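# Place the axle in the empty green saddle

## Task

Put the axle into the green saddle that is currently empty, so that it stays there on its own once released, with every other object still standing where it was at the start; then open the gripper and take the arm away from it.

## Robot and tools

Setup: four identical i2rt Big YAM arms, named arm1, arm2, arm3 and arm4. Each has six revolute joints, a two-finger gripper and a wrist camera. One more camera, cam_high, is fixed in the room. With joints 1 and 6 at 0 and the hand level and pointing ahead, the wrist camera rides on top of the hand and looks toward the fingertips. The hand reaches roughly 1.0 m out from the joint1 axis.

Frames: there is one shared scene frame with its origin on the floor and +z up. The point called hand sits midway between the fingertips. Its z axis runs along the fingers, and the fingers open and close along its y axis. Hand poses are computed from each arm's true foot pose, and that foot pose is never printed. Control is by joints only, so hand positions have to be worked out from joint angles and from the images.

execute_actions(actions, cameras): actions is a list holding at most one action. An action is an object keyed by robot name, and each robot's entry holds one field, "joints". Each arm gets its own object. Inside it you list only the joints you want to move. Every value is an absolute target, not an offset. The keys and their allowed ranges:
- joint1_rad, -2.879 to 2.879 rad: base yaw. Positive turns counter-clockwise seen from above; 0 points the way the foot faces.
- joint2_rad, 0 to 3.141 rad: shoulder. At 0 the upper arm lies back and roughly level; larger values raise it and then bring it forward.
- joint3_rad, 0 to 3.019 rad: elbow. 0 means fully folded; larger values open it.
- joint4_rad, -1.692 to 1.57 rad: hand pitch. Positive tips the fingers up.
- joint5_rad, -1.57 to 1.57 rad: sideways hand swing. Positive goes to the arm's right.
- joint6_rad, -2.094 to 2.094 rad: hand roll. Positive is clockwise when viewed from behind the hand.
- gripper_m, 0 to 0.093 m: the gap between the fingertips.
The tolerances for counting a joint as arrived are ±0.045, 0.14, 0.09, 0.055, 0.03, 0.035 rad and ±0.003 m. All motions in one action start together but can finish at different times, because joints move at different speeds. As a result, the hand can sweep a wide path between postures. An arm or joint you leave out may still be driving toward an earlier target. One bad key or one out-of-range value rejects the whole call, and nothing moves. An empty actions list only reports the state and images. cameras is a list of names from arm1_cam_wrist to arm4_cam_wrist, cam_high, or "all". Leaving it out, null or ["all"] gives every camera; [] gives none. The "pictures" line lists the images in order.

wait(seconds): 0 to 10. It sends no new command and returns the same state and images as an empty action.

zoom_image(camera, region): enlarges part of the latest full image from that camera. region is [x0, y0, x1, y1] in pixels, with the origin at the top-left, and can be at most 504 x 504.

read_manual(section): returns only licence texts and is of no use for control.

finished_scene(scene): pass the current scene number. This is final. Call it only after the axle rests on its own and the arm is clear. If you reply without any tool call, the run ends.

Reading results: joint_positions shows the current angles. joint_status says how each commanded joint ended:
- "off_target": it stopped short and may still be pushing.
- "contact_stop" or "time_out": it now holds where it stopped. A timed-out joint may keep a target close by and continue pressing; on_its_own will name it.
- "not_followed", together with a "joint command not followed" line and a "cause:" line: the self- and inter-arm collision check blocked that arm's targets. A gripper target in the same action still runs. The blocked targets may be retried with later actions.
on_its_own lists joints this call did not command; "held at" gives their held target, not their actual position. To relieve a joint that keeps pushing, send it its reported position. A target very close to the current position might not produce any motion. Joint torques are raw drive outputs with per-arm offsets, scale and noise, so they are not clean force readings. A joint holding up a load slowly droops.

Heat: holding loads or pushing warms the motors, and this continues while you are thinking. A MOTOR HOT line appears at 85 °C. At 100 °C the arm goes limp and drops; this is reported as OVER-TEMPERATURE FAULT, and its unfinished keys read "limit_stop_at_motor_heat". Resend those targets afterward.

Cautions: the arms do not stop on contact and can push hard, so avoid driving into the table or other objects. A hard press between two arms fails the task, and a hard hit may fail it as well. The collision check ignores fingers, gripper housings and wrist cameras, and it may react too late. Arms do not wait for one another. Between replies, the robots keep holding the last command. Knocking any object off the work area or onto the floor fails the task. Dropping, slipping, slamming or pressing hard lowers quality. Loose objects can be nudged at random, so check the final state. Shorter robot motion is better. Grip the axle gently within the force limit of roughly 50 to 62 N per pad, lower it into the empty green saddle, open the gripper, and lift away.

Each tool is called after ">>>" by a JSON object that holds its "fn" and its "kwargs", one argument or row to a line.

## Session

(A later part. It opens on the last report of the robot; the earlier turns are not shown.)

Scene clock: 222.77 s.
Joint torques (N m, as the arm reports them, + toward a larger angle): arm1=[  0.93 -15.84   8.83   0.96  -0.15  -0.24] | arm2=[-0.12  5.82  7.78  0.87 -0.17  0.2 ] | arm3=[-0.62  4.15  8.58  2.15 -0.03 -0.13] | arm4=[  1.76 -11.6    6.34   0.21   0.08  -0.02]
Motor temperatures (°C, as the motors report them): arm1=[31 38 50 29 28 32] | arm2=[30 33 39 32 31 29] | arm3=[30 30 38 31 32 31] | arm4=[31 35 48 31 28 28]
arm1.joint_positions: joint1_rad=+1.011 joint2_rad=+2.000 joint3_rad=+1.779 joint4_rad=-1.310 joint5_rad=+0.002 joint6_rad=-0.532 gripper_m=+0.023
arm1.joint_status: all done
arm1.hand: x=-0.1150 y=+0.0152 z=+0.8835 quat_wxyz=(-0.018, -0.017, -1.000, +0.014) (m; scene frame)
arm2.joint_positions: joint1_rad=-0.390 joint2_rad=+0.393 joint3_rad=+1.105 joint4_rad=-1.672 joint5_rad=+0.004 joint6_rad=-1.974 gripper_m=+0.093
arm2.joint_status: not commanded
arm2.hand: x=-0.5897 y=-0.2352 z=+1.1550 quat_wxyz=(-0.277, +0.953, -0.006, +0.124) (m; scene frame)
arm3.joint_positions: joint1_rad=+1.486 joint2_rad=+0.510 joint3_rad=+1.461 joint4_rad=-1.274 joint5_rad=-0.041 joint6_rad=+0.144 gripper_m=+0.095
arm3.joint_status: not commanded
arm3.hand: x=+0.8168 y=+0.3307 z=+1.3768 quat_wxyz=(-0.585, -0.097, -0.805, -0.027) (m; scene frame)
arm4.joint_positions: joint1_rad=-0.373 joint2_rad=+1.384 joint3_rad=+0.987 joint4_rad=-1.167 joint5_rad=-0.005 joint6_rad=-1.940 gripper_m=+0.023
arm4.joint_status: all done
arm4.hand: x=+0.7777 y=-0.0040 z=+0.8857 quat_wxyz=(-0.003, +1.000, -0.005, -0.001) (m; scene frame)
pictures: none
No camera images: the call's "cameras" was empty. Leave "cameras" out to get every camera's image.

Seated.

>>> {"fn": "execute_actions", "kwargs": {
  "actions": [
    {"arm1":{"joints":{"gripper_m":0.06,"joint3_rad":1.8}},"arm4":{"joints":{"gripper_m":0.06,"joint3_rad":1.0}}}
  ],
  "cameras": []
}}

>>> {"fn": "execute_actions", "kwargs": {
  "actions": [
    {"arm1":{"joints":{"joint2_rad":1.98,"joint3_rad":2.19,"joint4_rad":-1.65}},"arm4":{"joints":{"joint2_rad":1.3,"joint3_rad":1.33,"joint4_rad":-1.55}}}
  ],
  "cameras": []
}}

>>> {"fn": "execute_actions", "kwargs": {
  "actions": [
    {"arm1":{"joints":{"joint2_rad":1.6}},"arm4":{"joints":{"joint2_rad":1.0,"joint3_rad":1.5}}}
  ],
  "cameras": ["cam_high"]
}}

>>> {"fn": "zoom_image", "kwargs": {
  "camera": "cam_high",
  "region": [400,200,640,340]
}}

Scene clock: 229.93 s.
Joint torques (N m, as the arm reports them, + toward a larger angle): arm1=[  0.92 -15.58  10.04   0.95  -0.15   0.02] | arm2=[ 0.16  5.79  7.78  0.84 -0.17  0.19] | arm3=[ 0.05  4.24  8.81  2.04 -0.01 -0.11] | arm4=[  1.69 -11.55   8.49   0.19  -0.02  -0.02]
Motor temperatures (°C, as the motors report them): arm1=[31 38 49 29 28 32] | arm2=[30 33 39 32 31 29] | arm3=[30 30 38 31 32 31] | arm4=[31 35 47 31 28 28]
arm1.joint_positions: joint1_rad=+1.011 joint2_rad=+2.000 joint3_rad=+1.779 joint4_rad=-1.310 joint5_rad=+0.002 joint6_rad=-0.564 gripper_m=+0.060
arm1.joint_status: all done
arm1.hand: x=-0.1150 y=+0.0152 z=+0.8835 quat_wxyz=(-0.018, -0.001, -1.000, +0.014) (m; scene frame)
arm2.joint_positions: joint1_rad=-0.390 joint2_rad=+0.393 joint3_rad=+1.105 joint4_rad=-1.672 joint5_rad=+0.004 joint6_rad=-1.974 gripper_m=+0.093
arm2.joint_status: not commanded
arm2.hand: x=-0.5897 y=-0.2352 z=+1.1550 quat_wxyz=(-0.277, +0.953, -0.006, +0.124) (m; scene frame)
arm3.joint_positions: joint1_rad=+1.486 joint2_rad=+0.510 joint3_rad=+1.461 joint4_rad=-1.274 joint5_rad=-0.041 joint6_rad=+0.144 gripper_m=+0.095
arm3.joint_status: not commanded
arm3.hand: x=+0.8168 y=+0.3307 z=+1.3768 quat_wxyz=(-0.585, -0.097, -0.805, -0.027) (m; scene frame)
arm4.joint_positions: joint1_rad=-0.373 joint2_rad=+1.384 joint3_rad=+0.987 joint4_rad=-1.167 joint5_rad=-0.002 joint6_rad=-1.940 gripper_m=+0.060
arm4.joint_status: all done
arm4.hand: x=+0.7781 y=-0.0042 z=+0.8857 quat_wxyz=(-0.003, +1.000, -0.006, +0.000) (m; scene frame)
pictures: none
No camera images: the call's "cameras" was empty. Leave "cameras" out to get every camera's image.

Scene clock: 231.33 s.
Joint torques (N m, as the arm reports them, + toward a larger angle): arm1=[  0.91 -13.95  11.47   0.66  -0.15   0.05] | arm2=[ 0.16  5.52  7.78  0.79 -0.19  0.18] | arm3=[-0.36  4.21  8.54  2.33  0.04 -0.1 ] | arm4=[ 1.73 -9.69 10.99 -0.21 -0.03 -0.02]
Motor temperatures (°C, as the motors report them): arm1=[31 38 49 29 28 32] | arm2=[30 33 39 32 31 29] | arm3=[30 30 38 31 32 31] | arm4=[31 35 47 31 28 28]
arm1.joint_positions: joint1_rad=+1.011 joint2_rad=+1.976 joint3_rad=+2.157 joint4_rad=-1.641 joint5_rad=+0.002 joint6_rad=-0.565 gripper_m=+0.060
arm1.joint_status: all done
arm1.hand: x=-0.1046 y=+0.0091 z=+1.0421 quat_wxyz=(-0.047, -0.001, -0.998, +0.033) (m; scene frame)
arm2.joint_positions: joint1_rad=-0.390 joint2_rad=+0.393 joint3_rad=+1.105 joint4_rad=-1.672 joint5_rad=+0.004 joint6_rad=-1.974 gripper_m=+0.093
arm2.joint_status: not commanded
arm2.hand: x=-0.5897 y=-0.2352 z=+1.1550 quat_wxyz=(-0.277, +0.953, -0.006, +0.124) (m; scene frame)
arm3.joint_positions: joint1_rad=+1.486 joint2_rad=+0.510 joint3_rad=+1.461 joint4_rad=-1.274 joint5_rad=-0.041 joint6_rad=+0.144 gripper_m=+0.095
arm3.joint_status: not commanded
arm3.hand: x=+0.8168 y=+0.3307 z=+1.3768 quat_wxyz=(-0.585, -0.097, -0.805, -0.027) (m; scene frame)
arm4.joint_positions: joint1_rad=-0.373 joint2_rad=+1.285 joint3_rad=+1.292 joint4_rad=-1.538 joint5_rad=-0.002 joint6_rad=-1.940 gripper_m=+0.060
arm4.joint_status: all done
arm4.hand: x=+0.7782 y=-0.0040 z=+1.0340 quat_wxyz=(-0.018, +1.000, -0.006, +0.006) (m; scene frame)
pictures: none
No camera images: the call's "cameras" was empty. Leave "cameras" out to get every camera's image.

Scene clock: 232.93 s.
Joint torques (N m, as the arm reports them, + toward a larger angle): arm1=[ 0.91 -9.31  8.91  1.53 -0.15  0.07] | arm2=[ 0.13  5.72  7.72  0.84 -0.19  0.19] | arm3=[ 0.4   3.5   8.82  2.22 -0.05 -0.09] | arm4=[ 1.73 -6.15  9.43  0.68 -0.02  0.02]
Motor temperatures (°C, as the motors report them): arm1=[31 38 49 29 28 32] | arm2=[30 33 39 32 31 29] | arm3=[30 30 38 31 32 31] | arm4=[31 35 48 31 28 28]
arm1.joint_positions: joint1_rad=+1.011 joint2_rad=+1.606 joint3_rad=+2.179 joint4_rad=-1.643 joint5_rad=+0.002 joint6_rad=-0.565 gripper_m=+0.060
arm1.joint_status: all done
arm1.hand: x=-0.1848 y=+0.0609 z=+1.2641 quat_wxyz=(-0.211, -0.001, -0.968, +0.137) (m; scene frame)
arm2.joint_positions: joint1_rad=-0.390 joint2_rad=+0.393 joint3_rad=+1.105 joint4_rad=-1.672 joint5_rad=+0.004 joint6_rad=-1.974 gripper_m=+0.093
arm2.joint_status: not commanded
arm2.hand: x=-0.5897 y=-0.2352 z=+1.1550 quat_wxyz=(-0.277, +0.953, -0.006, +0.124) (m; scene frame)
arm3.joint_positions: joint1_rad=+1.486 joint2_rad=+0.510 joint3_rad=+1.461 joint4_rad=-1.274 joint5_rad=-0.041 joint6_rad=+0.144 gripper_m=+0.095
arm3.joint_status: not commanded
arm3.hand: x=+0.8168 y=+0.3307 z=+1.3768 quat_wxyz=(-0.585, -0.097, -0.805, -0.027) (m; scene frame)
arm4.joint_positions: joint1_rad=-0.373 joint2_rad=+1.006 joint3_rad=+1.483 joint4_rad=-1.540 joint5_rad=-0.002 joint6_rad=-1.940 gripper_m=+0.060
arm4.joint_status: all done
arm4.hand: x=+0.7648 y=-0.0376 z=+1.2114 quat_wxyz=(-0.233, +0.968, -0.005, +0.091) (m; scene frame)
pictures: cam_high
Images, in order (width x height): cam_high 896x504.

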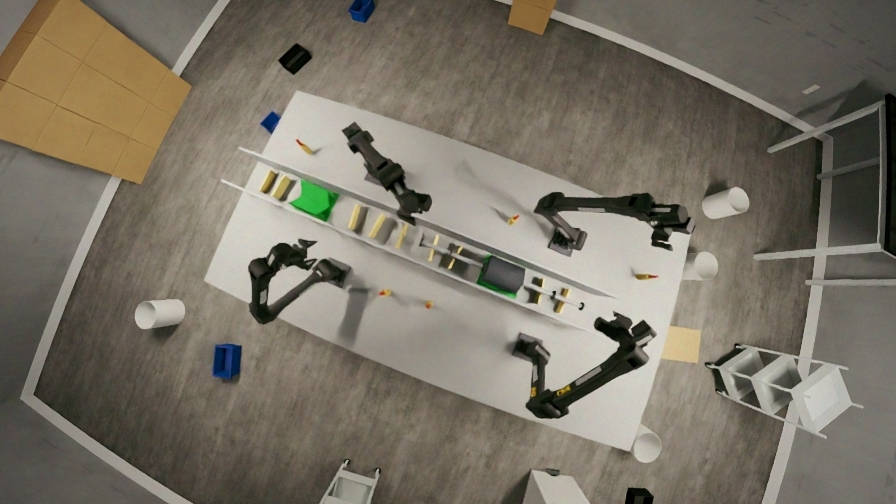

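Region (400, 200, 640, 340) of cam_high's 896x504 image, scaled by 2.100, with more detail than that image has; it fills the top 294 rows of this view, and the rest is white.

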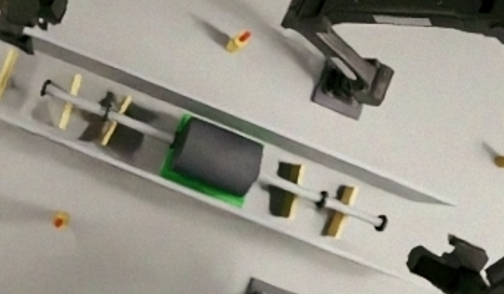

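>>> {"fn": "finished_scene", "kwargs": {
  "scene": 2
}}

The scene is finished: the task was done.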